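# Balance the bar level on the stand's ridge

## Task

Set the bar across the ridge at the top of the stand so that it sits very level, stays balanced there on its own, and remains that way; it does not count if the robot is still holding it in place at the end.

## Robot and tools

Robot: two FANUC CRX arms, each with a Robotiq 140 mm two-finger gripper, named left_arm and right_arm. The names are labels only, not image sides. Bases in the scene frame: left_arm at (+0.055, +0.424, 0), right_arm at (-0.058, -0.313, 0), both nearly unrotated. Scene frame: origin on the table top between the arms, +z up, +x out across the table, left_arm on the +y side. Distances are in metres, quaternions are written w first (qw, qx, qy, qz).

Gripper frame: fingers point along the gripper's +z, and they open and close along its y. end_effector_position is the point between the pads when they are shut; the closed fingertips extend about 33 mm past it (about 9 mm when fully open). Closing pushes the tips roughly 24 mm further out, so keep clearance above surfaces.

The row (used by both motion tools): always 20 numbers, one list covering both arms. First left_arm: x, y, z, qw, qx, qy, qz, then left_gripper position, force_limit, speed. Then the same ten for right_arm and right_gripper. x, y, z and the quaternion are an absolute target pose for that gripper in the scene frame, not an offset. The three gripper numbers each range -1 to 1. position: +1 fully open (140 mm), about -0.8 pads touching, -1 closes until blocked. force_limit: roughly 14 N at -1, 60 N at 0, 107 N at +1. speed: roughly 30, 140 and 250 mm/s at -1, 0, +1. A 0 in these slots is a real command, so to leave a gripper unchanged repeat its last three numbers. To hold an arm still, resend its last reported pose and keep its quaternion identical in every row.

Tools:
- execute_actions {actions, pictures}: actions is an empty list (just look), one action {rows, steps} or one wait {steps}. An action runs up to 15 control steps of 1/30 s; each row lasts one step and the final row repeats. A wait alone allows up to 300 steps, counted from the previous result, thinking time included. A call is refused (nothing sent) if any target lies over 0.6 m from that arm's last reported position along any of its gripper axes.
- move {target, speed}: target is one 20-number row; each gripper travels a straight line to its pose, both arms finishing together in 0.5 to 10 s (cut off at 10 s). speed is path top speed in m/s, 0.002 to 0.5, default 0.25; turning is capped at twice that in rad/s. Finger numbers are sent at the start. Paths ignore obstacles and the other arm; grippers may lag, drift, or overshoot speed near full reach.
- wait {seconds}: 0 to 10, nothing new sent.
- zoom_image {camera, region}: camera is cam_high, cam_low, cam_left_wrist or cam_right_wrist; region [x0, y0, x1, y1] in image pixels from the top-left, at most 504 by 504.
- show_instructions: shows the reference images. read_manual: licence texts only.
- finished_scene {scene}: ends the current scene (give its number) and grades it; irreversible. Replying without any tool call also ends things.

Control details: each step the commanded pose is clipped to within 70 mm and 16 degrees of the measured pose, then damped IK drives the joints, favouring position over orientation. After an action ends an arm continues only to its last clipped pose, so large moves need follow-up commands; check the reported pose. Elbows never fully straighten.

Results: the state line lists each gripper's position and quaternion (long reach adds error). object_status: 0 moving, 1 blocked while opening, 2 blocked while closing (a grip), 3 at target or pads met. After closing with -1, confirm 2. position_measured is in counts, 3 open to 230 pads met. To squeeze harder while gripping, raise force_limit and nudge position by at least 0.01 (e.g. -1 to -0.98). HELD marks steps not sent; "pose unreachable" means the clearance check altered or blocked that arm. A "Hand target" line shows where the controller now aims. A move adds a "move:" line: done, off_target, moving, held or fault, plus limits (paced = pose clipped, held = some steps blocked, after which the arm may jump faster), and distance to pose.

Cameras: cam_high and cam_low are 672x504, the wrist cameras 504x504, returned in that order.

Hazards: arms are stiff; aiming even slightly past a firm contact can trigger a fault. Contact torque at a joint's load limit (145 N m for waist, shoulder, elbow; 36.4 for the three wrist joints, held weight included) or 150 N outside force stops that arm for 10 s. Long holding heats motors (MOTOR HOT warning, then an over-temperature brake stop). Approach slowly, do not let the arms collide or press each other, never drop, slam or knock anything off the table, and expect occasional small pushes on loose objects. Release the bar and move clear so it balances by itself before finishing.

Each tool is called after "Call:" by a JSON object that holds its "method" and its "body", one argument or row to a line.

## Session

Call:
{"method": "execute_actions", "body": {
  "actions": []
}}

Scene clock: 0.00 s of 4100.00 s.
left_arm: end_effector_position=(+0.3666, +0.6375, +0.2697) position_measured=3 object_status=3 end_effector_quat_wxyz=(-0.169, +0.451, +0.876, +0.029) | right_arm: end_effector_position=(+0.5413, -0.2258, +0.2486) position_measured=3 object_status=3 end_effector_quat_wxyz=(-0.139, +0.637, +0.484, +0.583)
Joint positions: left_arm=[ 0.614 -0.045  0.079 -0.337 -1.79   3.081] | right_arm=[-0.386  0.108 -0.179 -1.369 -1.199 -2.523]
Joint velocities: left_arm=[ 0.     0.    -0.     0.001  0.     0.001] | right_arm=[-0.    -0.    -0.     0.     0.001  0.001]
Hand target (left_arm): +0.367, +0.637, +0.270; -0.169, +0.451, +0.876, +0.029
Hand target (right_arm): +0.541, -0.226, +0.249; -0.139, +0.637, +0.484, +0.583

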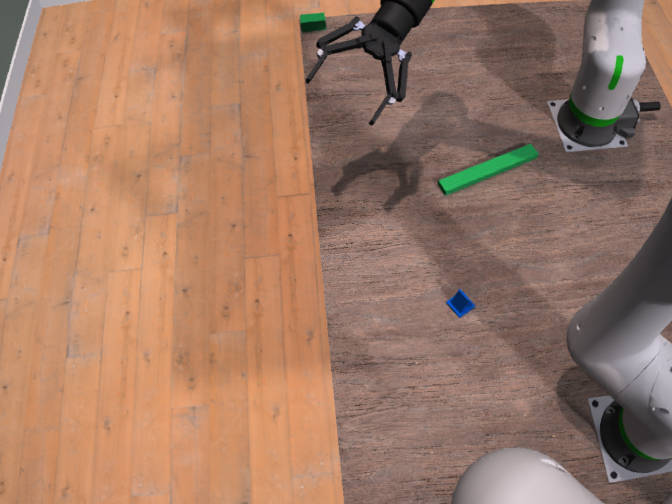

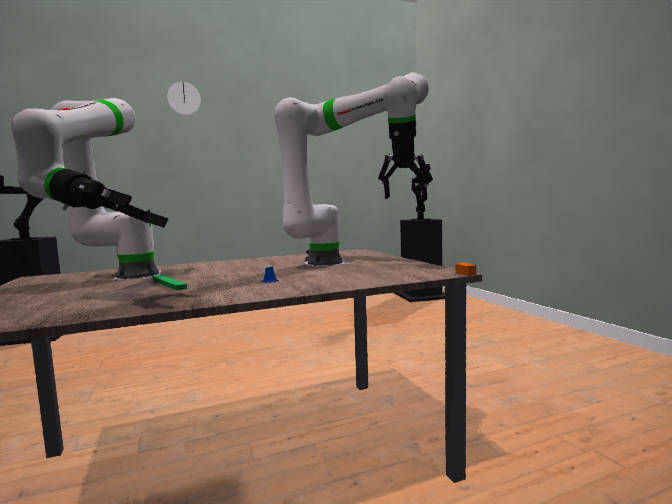

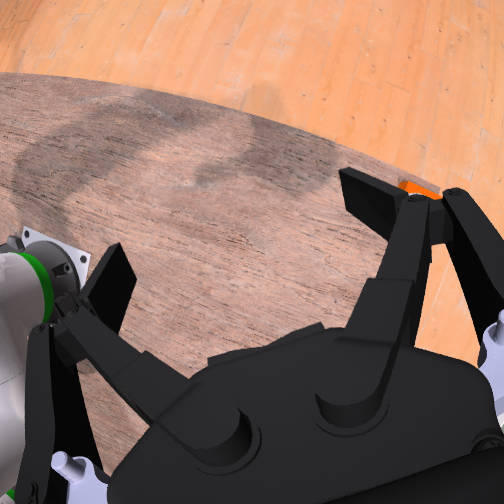

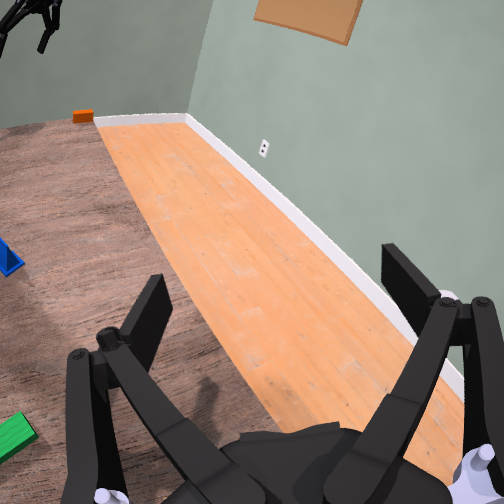

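Call:
{"method": "move", "body": {
  "target": [0.3666,0.6375,0.2697,-0.169,0.451,0.876,0.029,1,0,0,0.27,-0.18,0.16,0,0.989,0.148,0,0.3,0,0]
}}

Call:
{"method": "zoom_image", "body": {
  "camera": "cam_high",
  "region": [430,275,490,335]
}}

Call:
{"method": "zoom_image", "body": {
  "camera": "cam_low",
  "region": [140,240,300,300]
}}

Scene clock: 9.03 s of 4100.00 s.
left_arm: end_effector_position=(+0.3666, +0.6375, +0.2697) position_measured=3 object_status=3 end_effector_quat_wxyz=(-0.169, +0.451, +0.876, +0.029) | right_arm: end_effector_position=(+0.2694, -0.1816, +0.1591) position_measured=91 object_status=3 end_effector_quat_wxyz=(-0.278, +0.883, +0.352, +0.138)
Joint positions: left_arm=[ 0.615 -0.045  0.079 -0.337 -1.789  3.081] | right_arm=[ 0.071 -0.282 -0.411 -0.637 -1.369 -3.929]
Joint velocities: left_arm=[-0.    -0.002 -0.     0.001  0.    -0.001] | right_arm=[-0.005  0.026  0.019 -0.002 -0.023  0.   ]
Hand target (left_arm): +0.367, +0.638, +0.270; -0.169, +0.451, +0.876, +0.029
Hand target (right_arm): +0.269, -0.182, +0.159; -0.279, +0.883, +0.352, +0.137
Off the commanded pose (left_arm): 0.000 m, 0 deg.
Off the commanded pose (right_arm): 0.002 m, 45 deg; orientation clipped at the last step of the last action.
joint sent to its limit (right arm) — the command would take joint 6 (wrist roll) past its lower limit, so that joint was sent only as far as its limit.
After step 90, 2.17 s passed at rest.
move: off_target (right_arm); limits=paced

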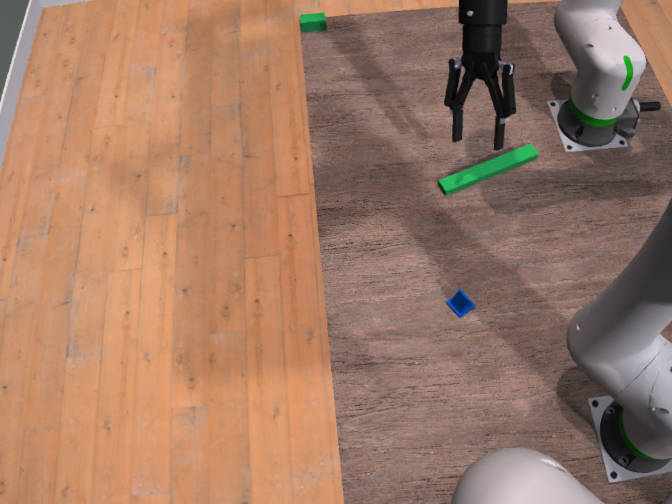

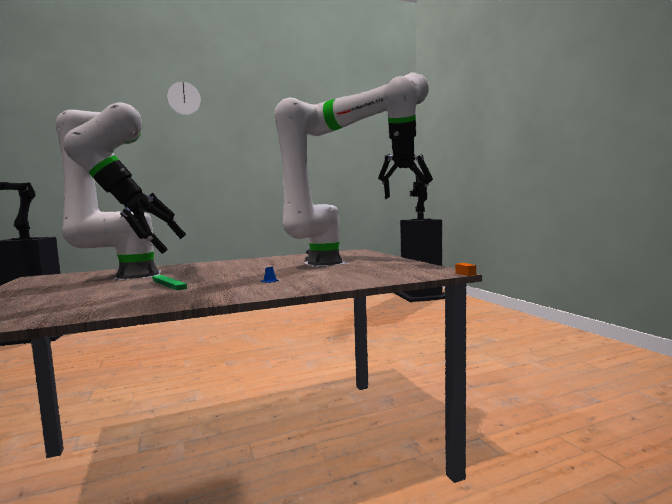

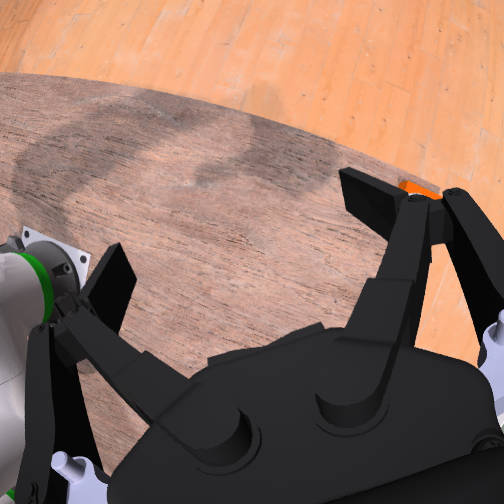

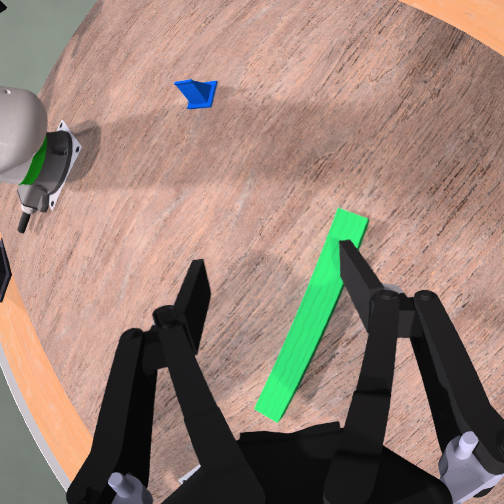

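Region (430, 275, 490, 335) of cam_high's 672x504 image, scaled by 8.400, with more detail than that image has.

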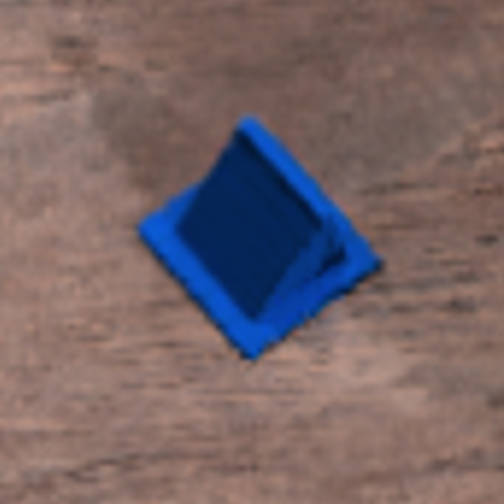

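Region (140, 240, 300, 300) of cam_low's 672x504 image, scaled by 3.150, with more detail than that image has; it fills the top 189 rows of this view, and the rest is white.

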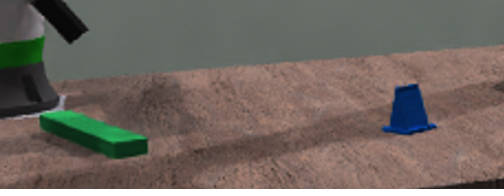

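Call:
{"method": "move", "body": {
  "target": [0.3666,0.6375,0.2697,-0.169,0.451,0.876,0.029,1,0,0,0.25,-0.185,0.15,0,0.42,0.907,0,0.3,0,0],
  "speed": 0.4
}}

Call:
{"method": "move", "body": {
  "target": [0.3666,0.6375,0.2697,-0.169,0.451,0.876,0.029,1,0,0,0.227,-0.19,0.07,0,-0.148,0.989,0,0.3,0,0],
  "speed": 0.4
}}

Scene clock: 14.87 s of 4100.00 s.
left_arm: end_effector_position=(+0.3666, +0.6375, +0.2697) position_measured=3 object_status=3 end_effector_quat_wxyz=(-0.169, +0.451, +0.876, +0.029) | right_arm: end_effector_position=(+0.2503, -0.1868, +0.1498) position_measured=91 object_status=3 end_effector_quat_wxyz=(+0.001, +0.421, +0.907, -0.002)
Joint positions: left_arm=[ 0.615 -0.045  0.079 -0.337 -1.789  3.081] | right_arm=[ 0.781 -0.291 -0.459  0.004 -1.405 -3.235]
Joint velocities: left_arm=[ 0. -0.  0.  0.  0. -0.] | right_arm=[ 0.002 -0.001 -0.003  0.003  0.001 -0.001]
Hand target (left_arm): +0.367, +0.637, +0.270; -0.169, +0.451, +0.876, +0.029
Hand target (right_arm): +0.250, -0.187, +0.150; +0.001, +0.421, +0.907, -0.002
Off the commanded pose (left_arm): 0.000 m, 0 deg.
Off the commanded pose (right_arm): 0.002 m, 0 deg.
After step 90, 0.33 s passed at rest.
move: done

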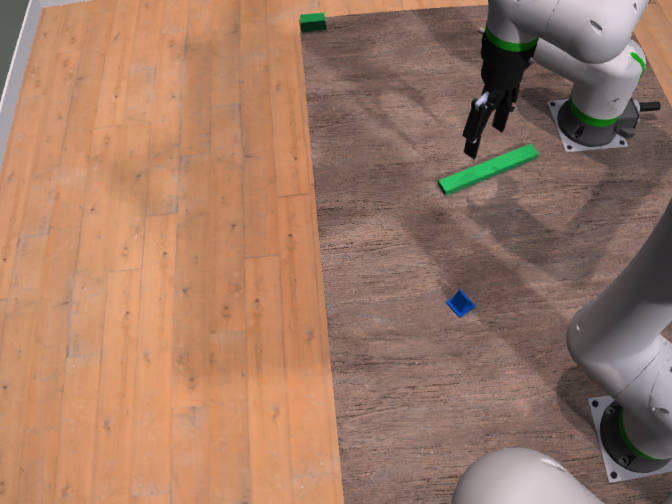

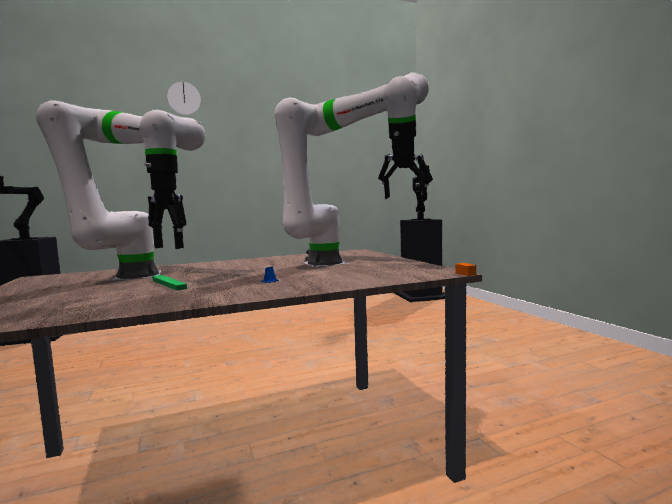

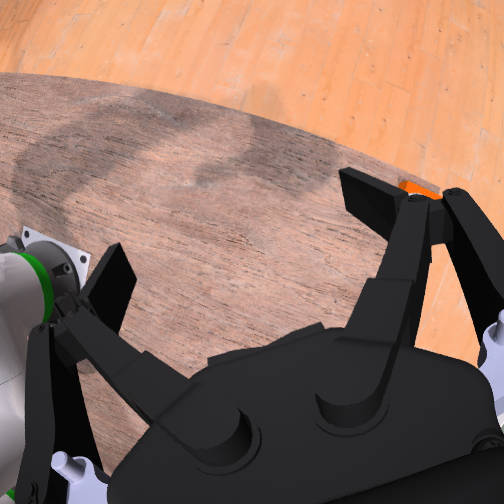

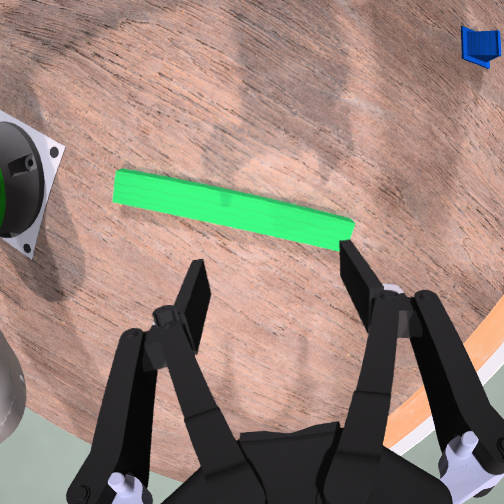

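Scene clock: 16.83 s of 4100.00 s.
left_arm: end_effector_position=(+0.3666, +0.6375, +0.2697) position_measured=3 object_status=3 end_effector_quat_wxyz=(-0.169, +0.451, +0.876, +0.029) | right_arm: end_effector_position=(+0.2268, -0.1904, +0.0700) position_measured=91 object_status=3 end_effector_quat_wxyz=(+0.000, -0.148, +0.989, -0.000)
Joint positions: left_arm=[ 0.615 -0.045  0.079 -0.337 -1.789  3.081] | right_arm=[ 0.827 -0.302 -0.658  0.001 -1.215 -2.114]
Joint velocities: left_arm=[-0.     0.001 -0.    -0.     0.    -0.   ] | right_arm=[-0.002  0.001  0.004 -0.002  0.001  0.005]
Hand target (left_arm): +0.367, +0.637, +0.270; -0.169, +0.451, +0.876, +0.029
Hand target (right_arm): +0.227, -0.190, +0.070; +0.000, -0.148, +0.989, -0.000
Off the commanded pose (left_arm): 0.000 m, 0 deg.
Off the commanded pose (right_arm): 0.000 m, 0 deg.
move: done

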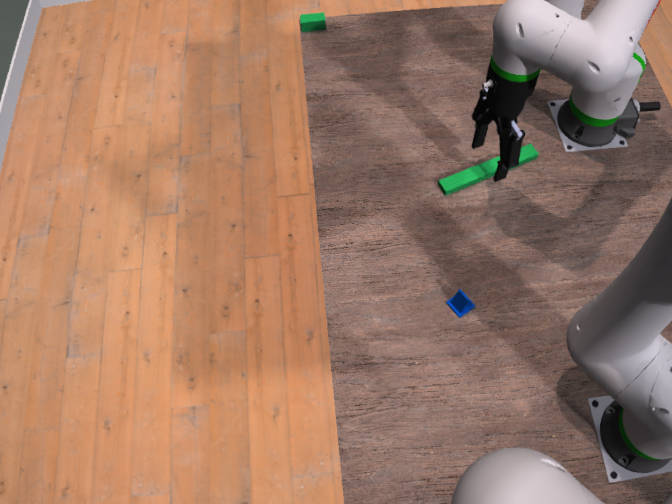

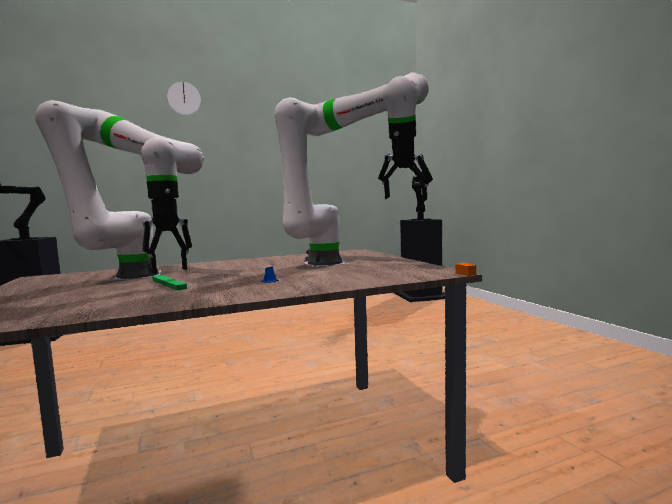

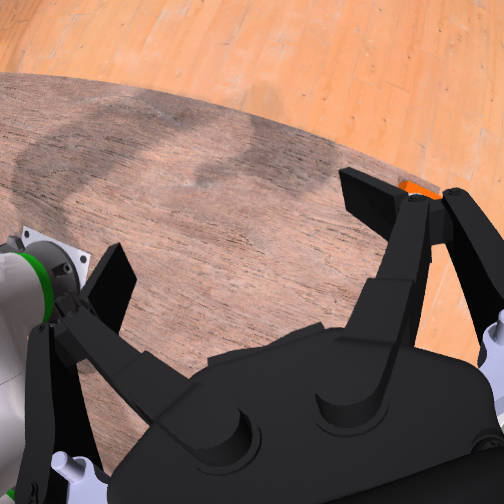

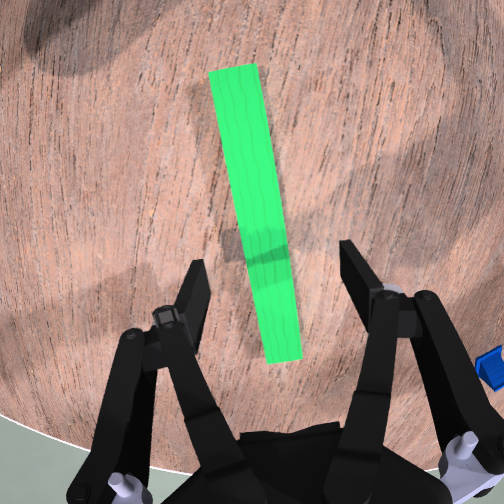

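Call:
{"method": "move", "body": {
  "target": [0.3666,0.6375,0.2697,-0.169,0.451,0.876,0.029,1,0,0,0.227,-0.19,0.038,0,-0.135,0.991,0,0.3,0,0]
}}

Call:
{"method": "move", "body": {
  "target": [0.3666,0.6375,0.2697,-0.169,0.451,0.876,0.029,1,0,0,0.227,-0.19,0.038,0,-0.135,0.991,0,-1,-0.3,-0.2]
}}

Call:
{"method": "zoom_image", "body": {
  "camera": "cam_high",
  "region": [430,120,550,210]
}}

Scene clock: 19.93 s of 4100.00 s.
left_arm: end_effector_position=(+0.3666, +0.6375, +0.2697) position_measured=3 object_status=3 end_effector_quat_wxyz=(-0.169, +0.451, +0.876, +0.029) | right_arm: end_effector_position=(+0.2269, -0.1901, +0.0381) position_measured=91 object_status=3 end_effector_quat_wxyz=(-0.000, -0.135, +0.991, +0.000)
Joint positions: left_arm=[ 0.615 -0.045  0.079 -0.337 -1.789  3.081] | right_arm=[ 0.827 -0.262 -0.71  -0.    -1.123 -2.139]
Joint velocities: left_arm=[ 0.    -0.     0.    -0.     0.    -0.002] | right_arm=[ 0.001  0.003 -0.002 -0.     0.002 -0.002]
Hand target (left_arm): +0.367, +0.637, +0.270; -0.169, +0.451, +0.876, +0.029
Hand target (right_arm): +0.227, -0.190, +0.038; +0.000, -0.135, +0.991, -0.000
Off the commanded pose (left_arm): 0.000 m, 0 deg.
Off the commanded pose (right_arm): 0.000 m, 0 deg.
move: done

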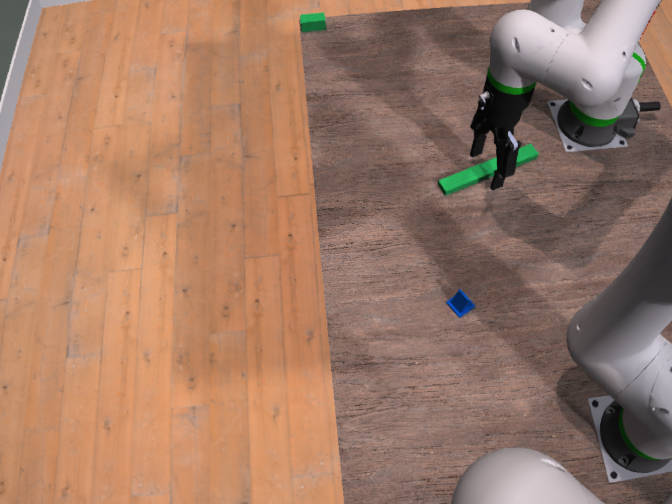

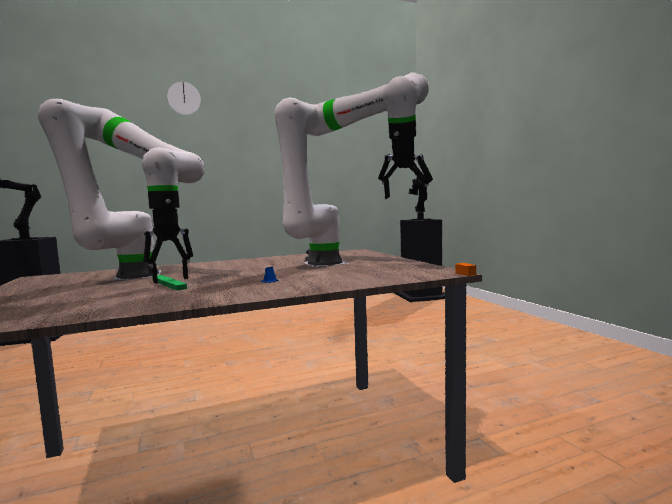

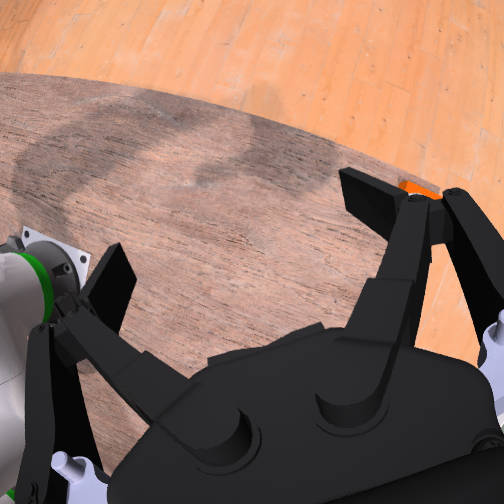

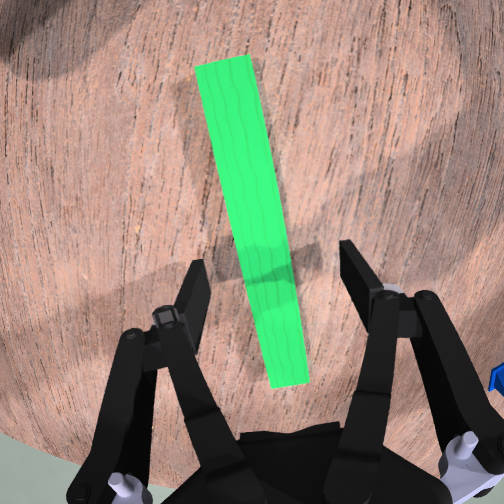

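Scene clock: 20.63 s of 4100.00 s.
left_arm: end_effector_position=(+0.3666, +0.6375, +0.2697) position_measured=3 object_status=3 end_effector_quat_wxyz=(-0.169, +0.451, +0.876, +0.029) | right_arm: end_effector_position=(+0.2270, -0.1901, +0.0380) position_measured=184 object_status=2 end_effector_quat_wxyz=(+0.000, -0.135, +0.991, -0.000)
Joint positions: left_arm=[ 0.615 -0.045  0.079 -0.337 -1.789  3.081] | right_arm=[ 0.827 -0.262 -0.71   0.    -1.122 -2.139]
Joint velocities: left_arm=[ 0.    -0.001  0.    -0.001 -0.     0.002] | right_arm=[ 0.001  0.    -0.    -0.     0.     0.001]
Hand target (left_arm): +0.367, +0.637, +0.270; -0.169, +0.451, +0.876, +0.029
Hand target (right_arm): +0.227, -0.190, +0.038; +0.000, -0.135, +0.991, -0.000
Off the commanded pose (left_arm): 0.000 m, 0 deg.
Off the commanded pose (right_arm): 0.000 m, 0 deg.
move: done

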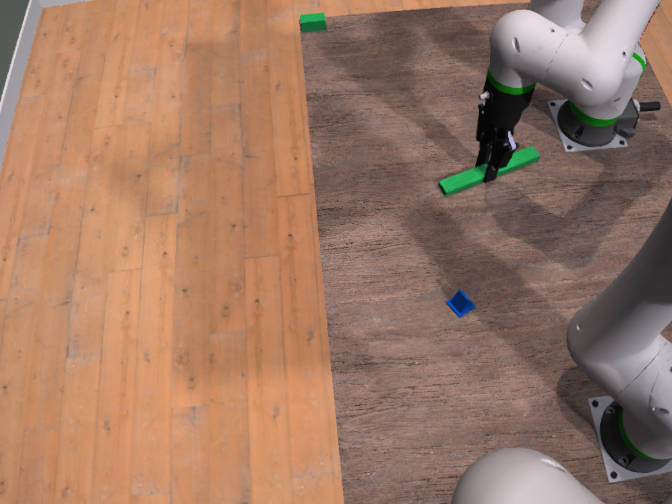

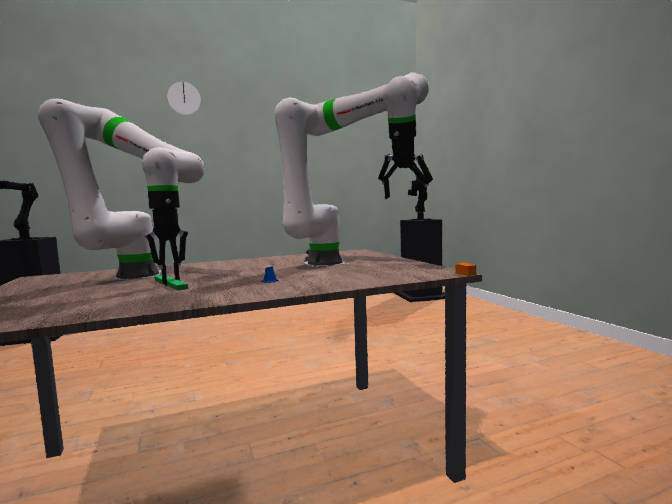

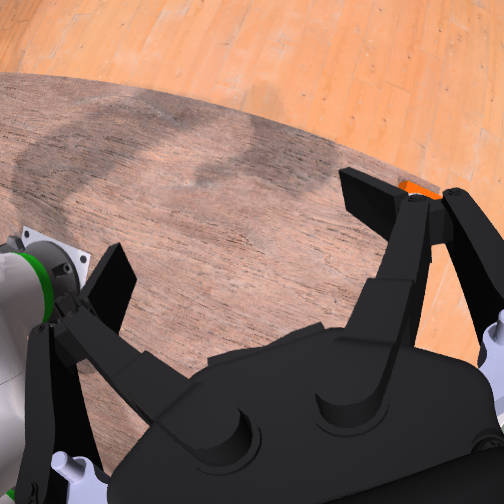

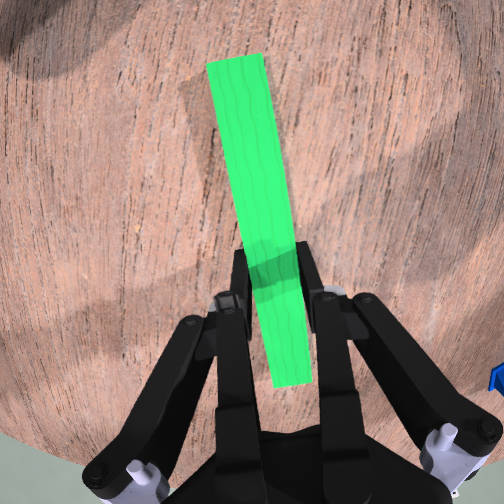

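Region (430, 120, 550, 210) of cam_high's 672x504 image, scaled by 4.200, with more detail than that image has; it fills the top 378 rows of this view, and the rest is white.

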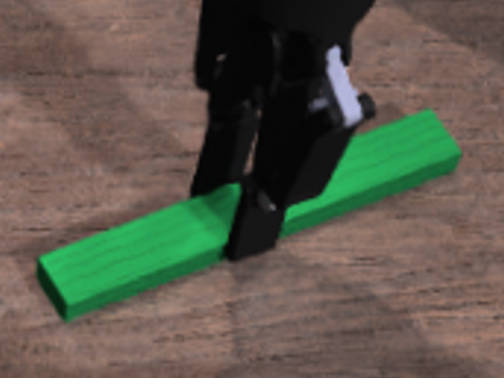

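Call:
{"method": "move", "body": {
  "target": [0.3666,0.6375,0.2697,-0.169,0.451,0.876,0.029,1,0,0,0.29,-0.05,0.125,0,-0.2,0.98,0,-1,-0.3,-0.2]
}}

Call:
{"method": "move", "body": {
  "target": [0.3666,0.6375,0.2697,-0.169,0.451,0.876,0.029,1,0,0,0.363,0.129,0.112,0,-0.259,0.966,0,-1,-0.3,-0.2]
}}

Call:
{"method": "zoom_image", "body": {
  "camera": "cam_high",
  "region": [400,230,540,350]
}}

Call:
{"method": "zoom_image", "body": {
  "camera": "cam_low",
  "region": [230,240,310,295]
}}

Scene clock: 25.90 s of 4100.00 s.
left_arm: end_effector_position=(+0.3666, +0.6375, +0.2697) position_measured=3 object_status=3 end_effector_quat_wxyz=(-0.169, +0.451, +0.876, +0.029) | right_arm: end_effector_position=(+0.2903, -0.0500, +0.1249) position_measured=184 object_status=2 end_effector_quat_wxyz=(+0.000, -0.200, +0.980, -0.000)
Joint positions: left_arm=[ 0.615 -0.045  0.079 -0.337 -1.789  3.081] | right_arm=[ 0.937  0.003 -0.264  0.001 -1.303 -2.118]
Joint velocities: left_arm=[ 0.     0.002 -0.    -0.     0.    -0.   ] | right_arm=[-0.002  0.002  0.004 -0.001 -0.002  0.001]
Hand target (left_arm): +0.367, +0.637, +0.270; -0.169, +0.451, +0.876, +0.029
Hand target (right_arm): +0.290, -0.050, +0.125; +0.000, -0.200, +0.980, -0.000
Off the commanded pose (left_arm): 0.000 m, 0 deg.
Off the commanded pose (right_arm): 0.000 m, 0 deg.
After step 90, 1.07 s passed at rest.
move: done

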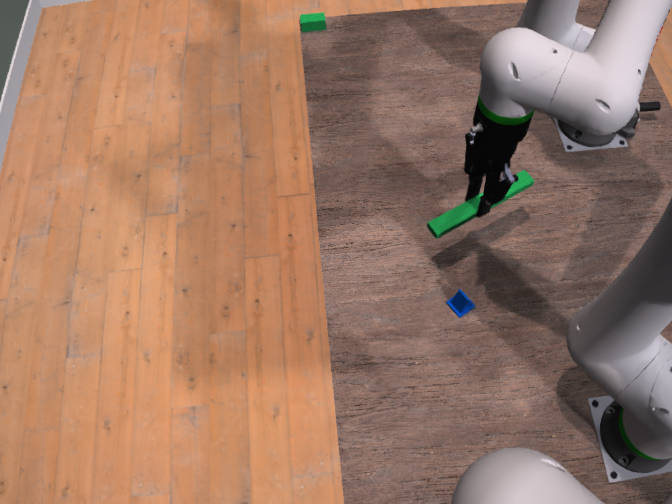

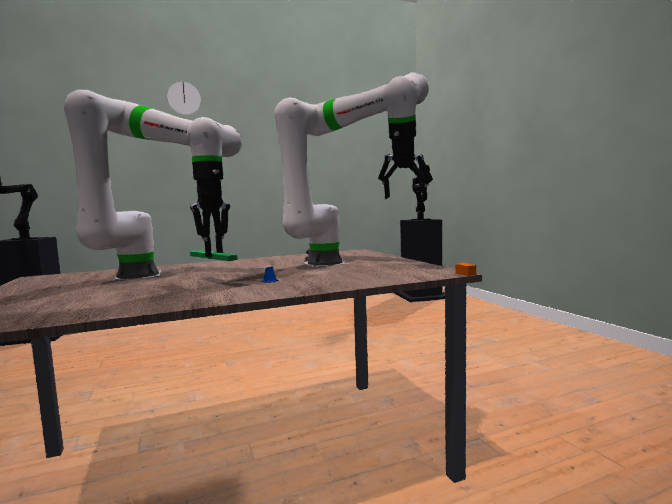

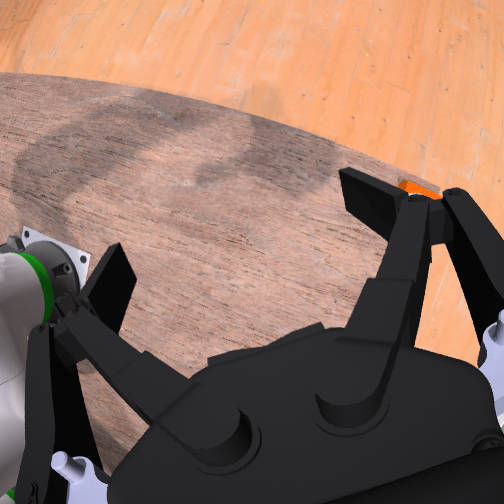

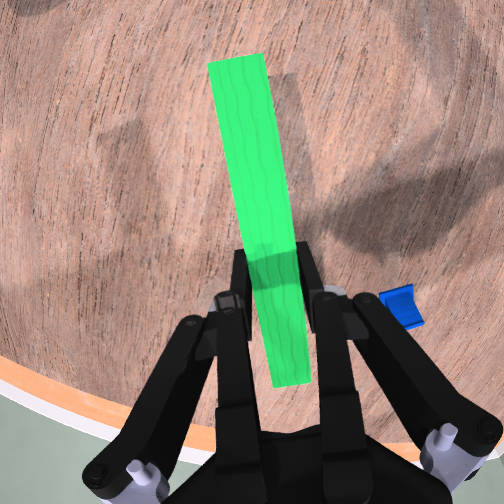

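Scene clock: 27.20 s of 4100.00 s.
left_arm: end_effector_position=(+0.3666, +0.6375, +0.2697) position_measured=3 object_status=3 end_effector_quat_wxyz=(-0.169, +0.451, +0.876, +0.029) | right_arm: end_effector_position=(+0.3632, +0.1289, +0.1120) position_measured=184 object_status=2 end_effector_quat_wxyz=(+0.000, -0.259, +0.966, -0.000)
Joint positions: left_arm=[ 0.615 -0.045  0.079 -0.337 -1.789  3.081] | right_arm=[ 1.012  0.441  0.236  0.    -1.366 -2.071]
Joint velocities: left_arm=[-0.     0.001 -0.     0.     0.     0.001] | right_arm=[-0.001  0.004  0.004 -0.    -0.002 -0.   ]
Hand target (left_arm): +0.367, +0.637, +0.270; -0.169, +0.451, +0.876, +0.029
Hand target (right_arm): +0.363, +0.129, +0.112; +0.000, -0.259, +0.966, -0.000
Off the commanded pose (left_arm): 0.000 m, 0 deg.
Off the commanded pose (right_arm): 0.000 m, 0 deg.
move: done

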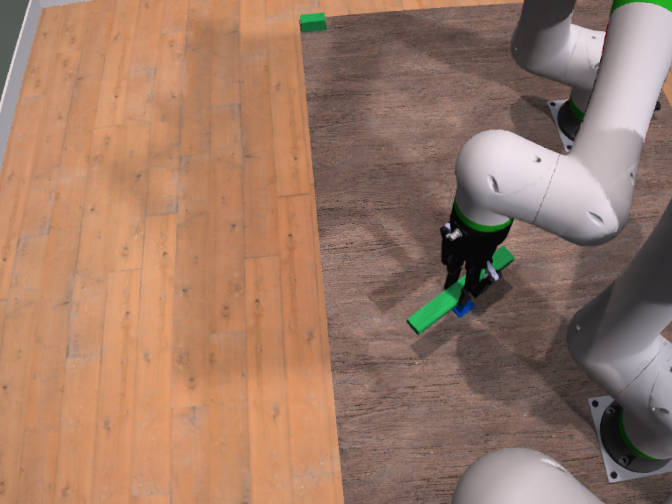

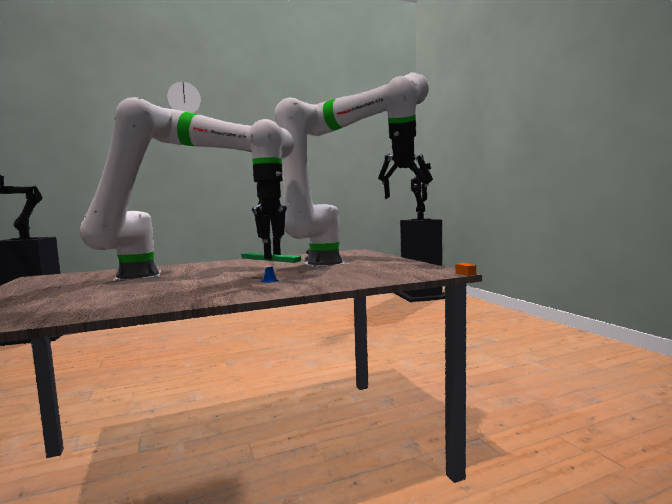

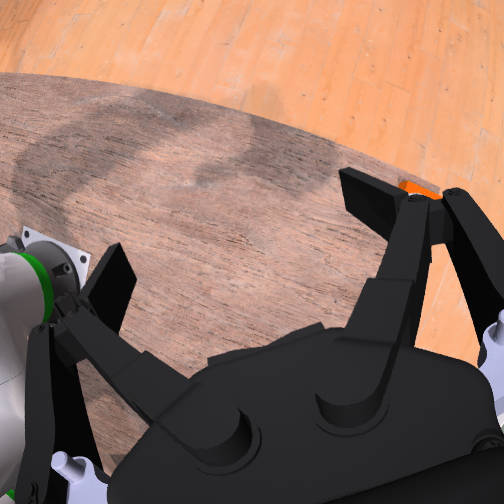

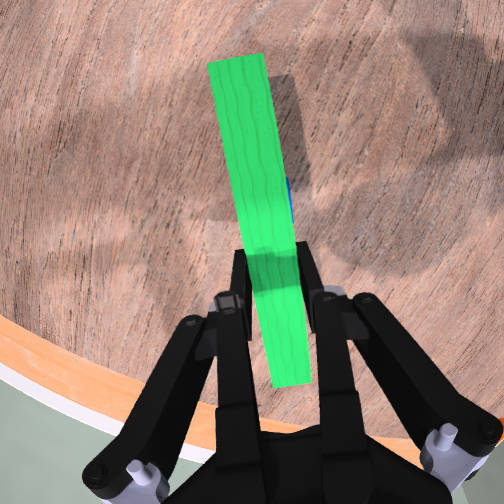

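Region (400, 230, 540, 350) of cam_high's 672x504 image, scaled by 3.600, with more detail than that image has; it fills the top 432 rows of this view, and the rest is white.

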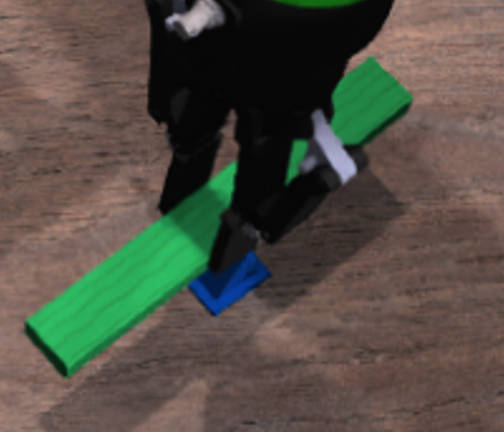

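Region (230, 240, 310, 295) of cam_low's 672x504 image, scaled by 6.300, with more detail than that image has; it fills the top 346 rows of this view, and the rest is white.

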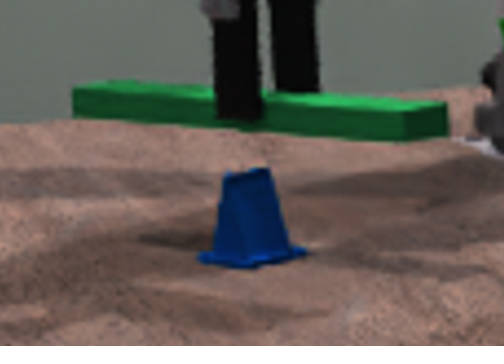

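Call:
{"method": "move", "body": {
  "target": [0.3666,0.6375,0.2697,-0.169,0.451,0.876,0.029,1,0,0,0.362,0.131,0.097,0,-0.259,0.966,0,-1,-0.3,-0.2],
  "speed": 0.03
}}

Call:
{"method": "zoom_image", "body": {
  "camera": "cam_high",
  "region": [400,230,540,350]
}}

Call:
{"method": "zoom_image", "body": {
  "camera": "cam_low",
  "region": [230,240,310,295]
}}

Scene clock: 31.57 s of 4100.00 s.
left_arm: end_effector_position=(+0.3666, +0.6375, +0.2697) position_measured=3 object_status=3 end_effector_quat_wxyz=(-0.169, +0.451, +0.876, +0.029) | right_arm: end_effector_position=(+0.3620, +0.1310, +0.0971) position_measured=184 object_status=2 end_effector_quat_wxyz=(+0.000, -0.259, +0.966, -0.000)
Joint positions: left_arm=[ 0.615 -0.045  0.079 -0.337 -1.789  3.081] | right_arm=[ 1.015  0.451  0.215  0.    -1.335 -2.074]
Joint velocities: left_arm=[ 0. -0. -0.  0.  0.  0.] | right_arm=[ 0.     0.002 -0.001 -0.     0.002  0.001]
Hand target (left_arm): +0.367, +0.637, +0.270; -0.169, +0.451, +0.876, +0.029
Hand target (right_arm): +0.362, +0.131, +0.097; +0.000, -0.259, +0.966, -0.000
Off the commanded pose (left_arm): 0.000 m, 0 deg.
Off the commanded pose (right_arm): 0.000 m, 0 deg.
After step 90, 0.60 s passed at rest.
move: done

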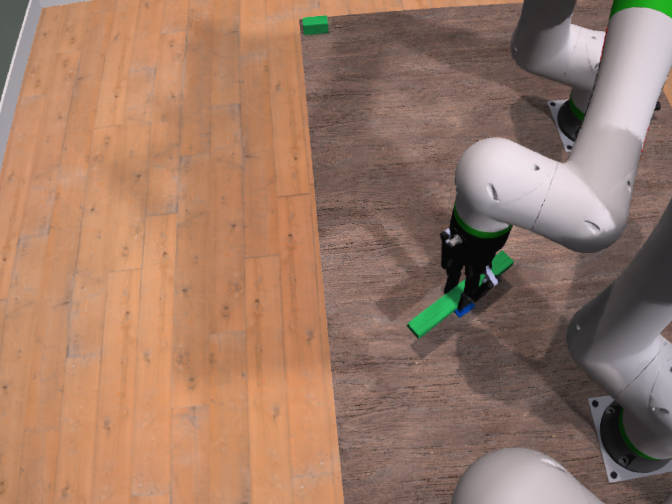

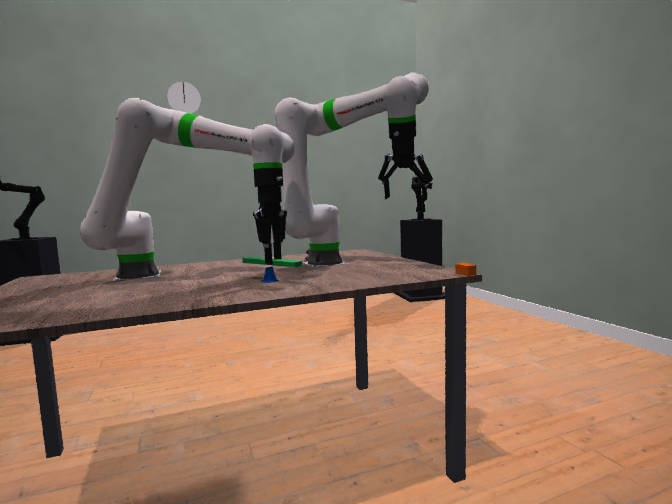

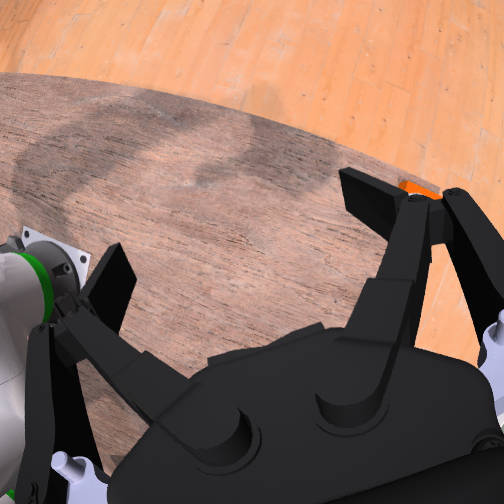

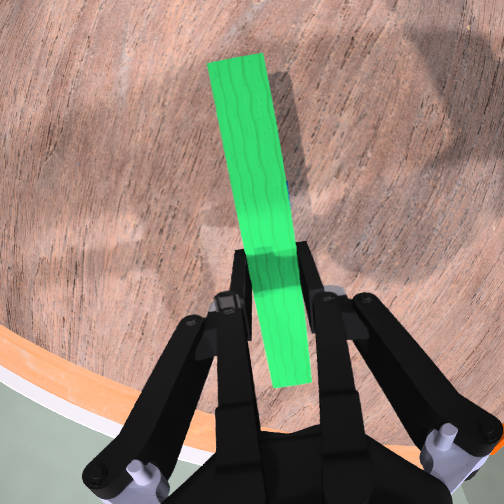

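Region (400, 230, 540, 350) of cam_high's 672x504 image, scaled by 3.600, with more detail than that image has; it fills the top 432 rows of this view, and the rest is white.

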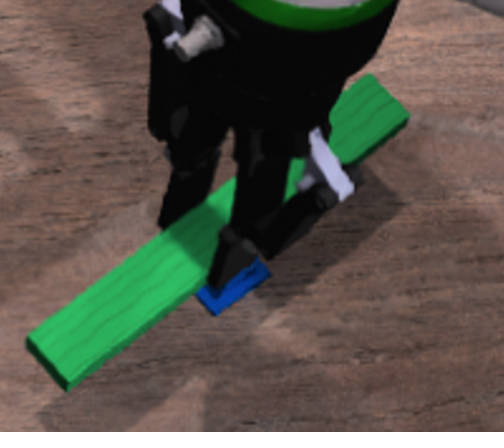

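Region (230, 240, 310, 295) of cam_low's 672x504 image, scaled by 6.300, with more detail than that image has; it fills the top 346 rows of this view, and the rest is white.

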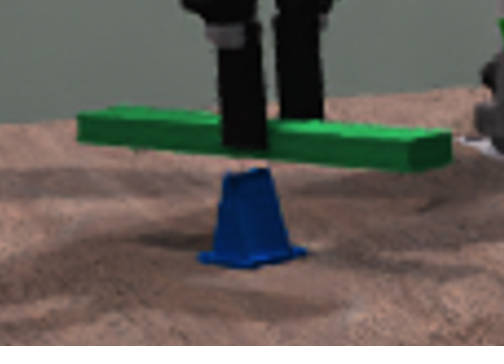

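Call:
{"method": "move", "body": {
  "target": [0.3666,0.6375,0.2697,-0.169,0.451,0.876,0.029,1,0,0,0.3585,0.129,0.090,0,-0.259,0.966,0,-1,-0.3,-0.2],
  "speed": 0.015
}}

Call:
{"method": "zoom_image", "body": {
  "camera": "cam_low",
  "region": [230,240,310,295]
}}

Scene clock: 34.83 s of 4100.00 s.
left_arm: end_effector_position=(+0.3666, +0.6375, +0.2697) position_measured=3 object_status=3 end_effector_quat_wxyz=(-0.169, +0.451, +0.876, +0.029) | right_arm: end_effector_position=(+0.3585, +0.1290, +0.0901) position_measured=184 object_status=2 end_effector_quat_wxyz=(+0.000, -0.259, +0.966, -0.000)
Joint positions: left_arm=[ 0.615 -0.045  0.079 -0.337 -1.789  3.081] | right_arm=[ 1.018  0.445  0.191  0.    -1.316 -2.078]
Joint velocities: left_arm=[ 0.     0.     0.    -0.     0.    -0.001] | right_arm=[ 0.001 -0.    -0.003  0.     0.002  0.   ]
Hand target (left_arm): +0.367, +0.637, +0.270; -0.169, +0.451, +0.876, +0.029
Hand target (right_arm): +0.358, +0.129, +0.090; +0.000, -0.259, +0.966, -0.000
Off the commanded pose (left_arm): 0.000 m, 0 deg.
Off the commanded pose (right_arm): 0.000 m, 0 deg.
move: done

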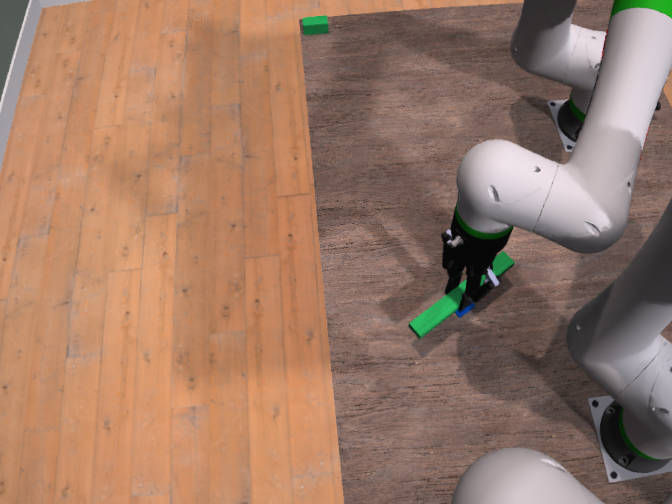

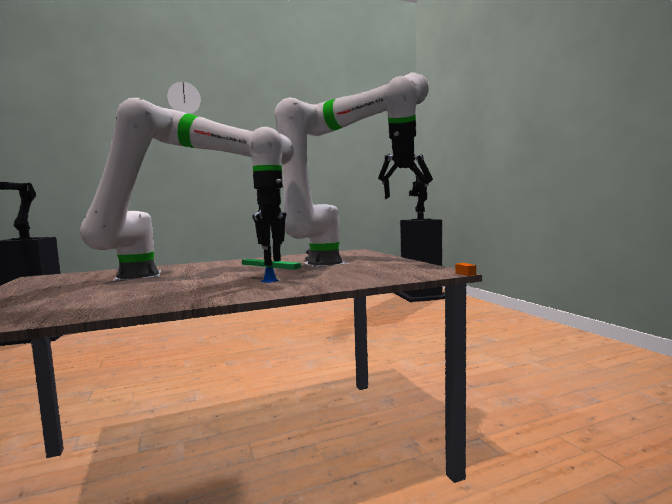

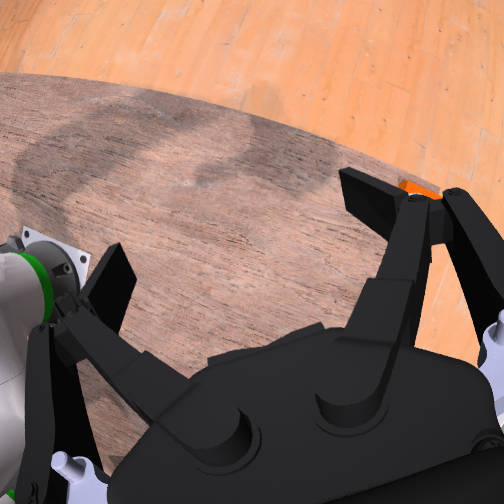

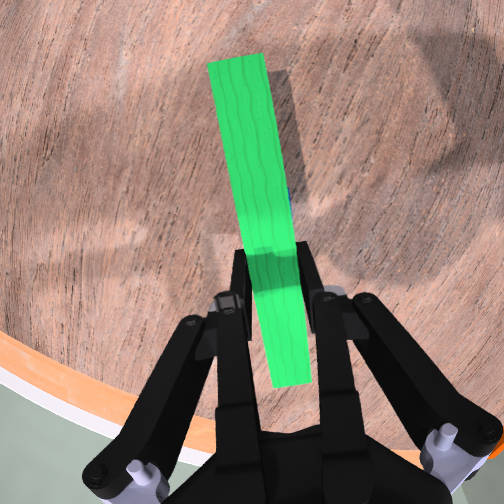

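Region (230, 240, 310, 295) of cam_low's 672x504 image, scaled by 6.300, with more detail than that image has; it fills the top 346 rows of this view, and the rest is white.

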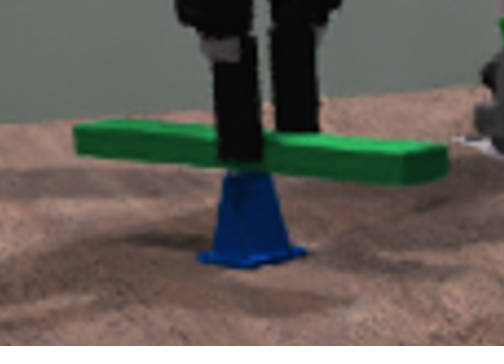

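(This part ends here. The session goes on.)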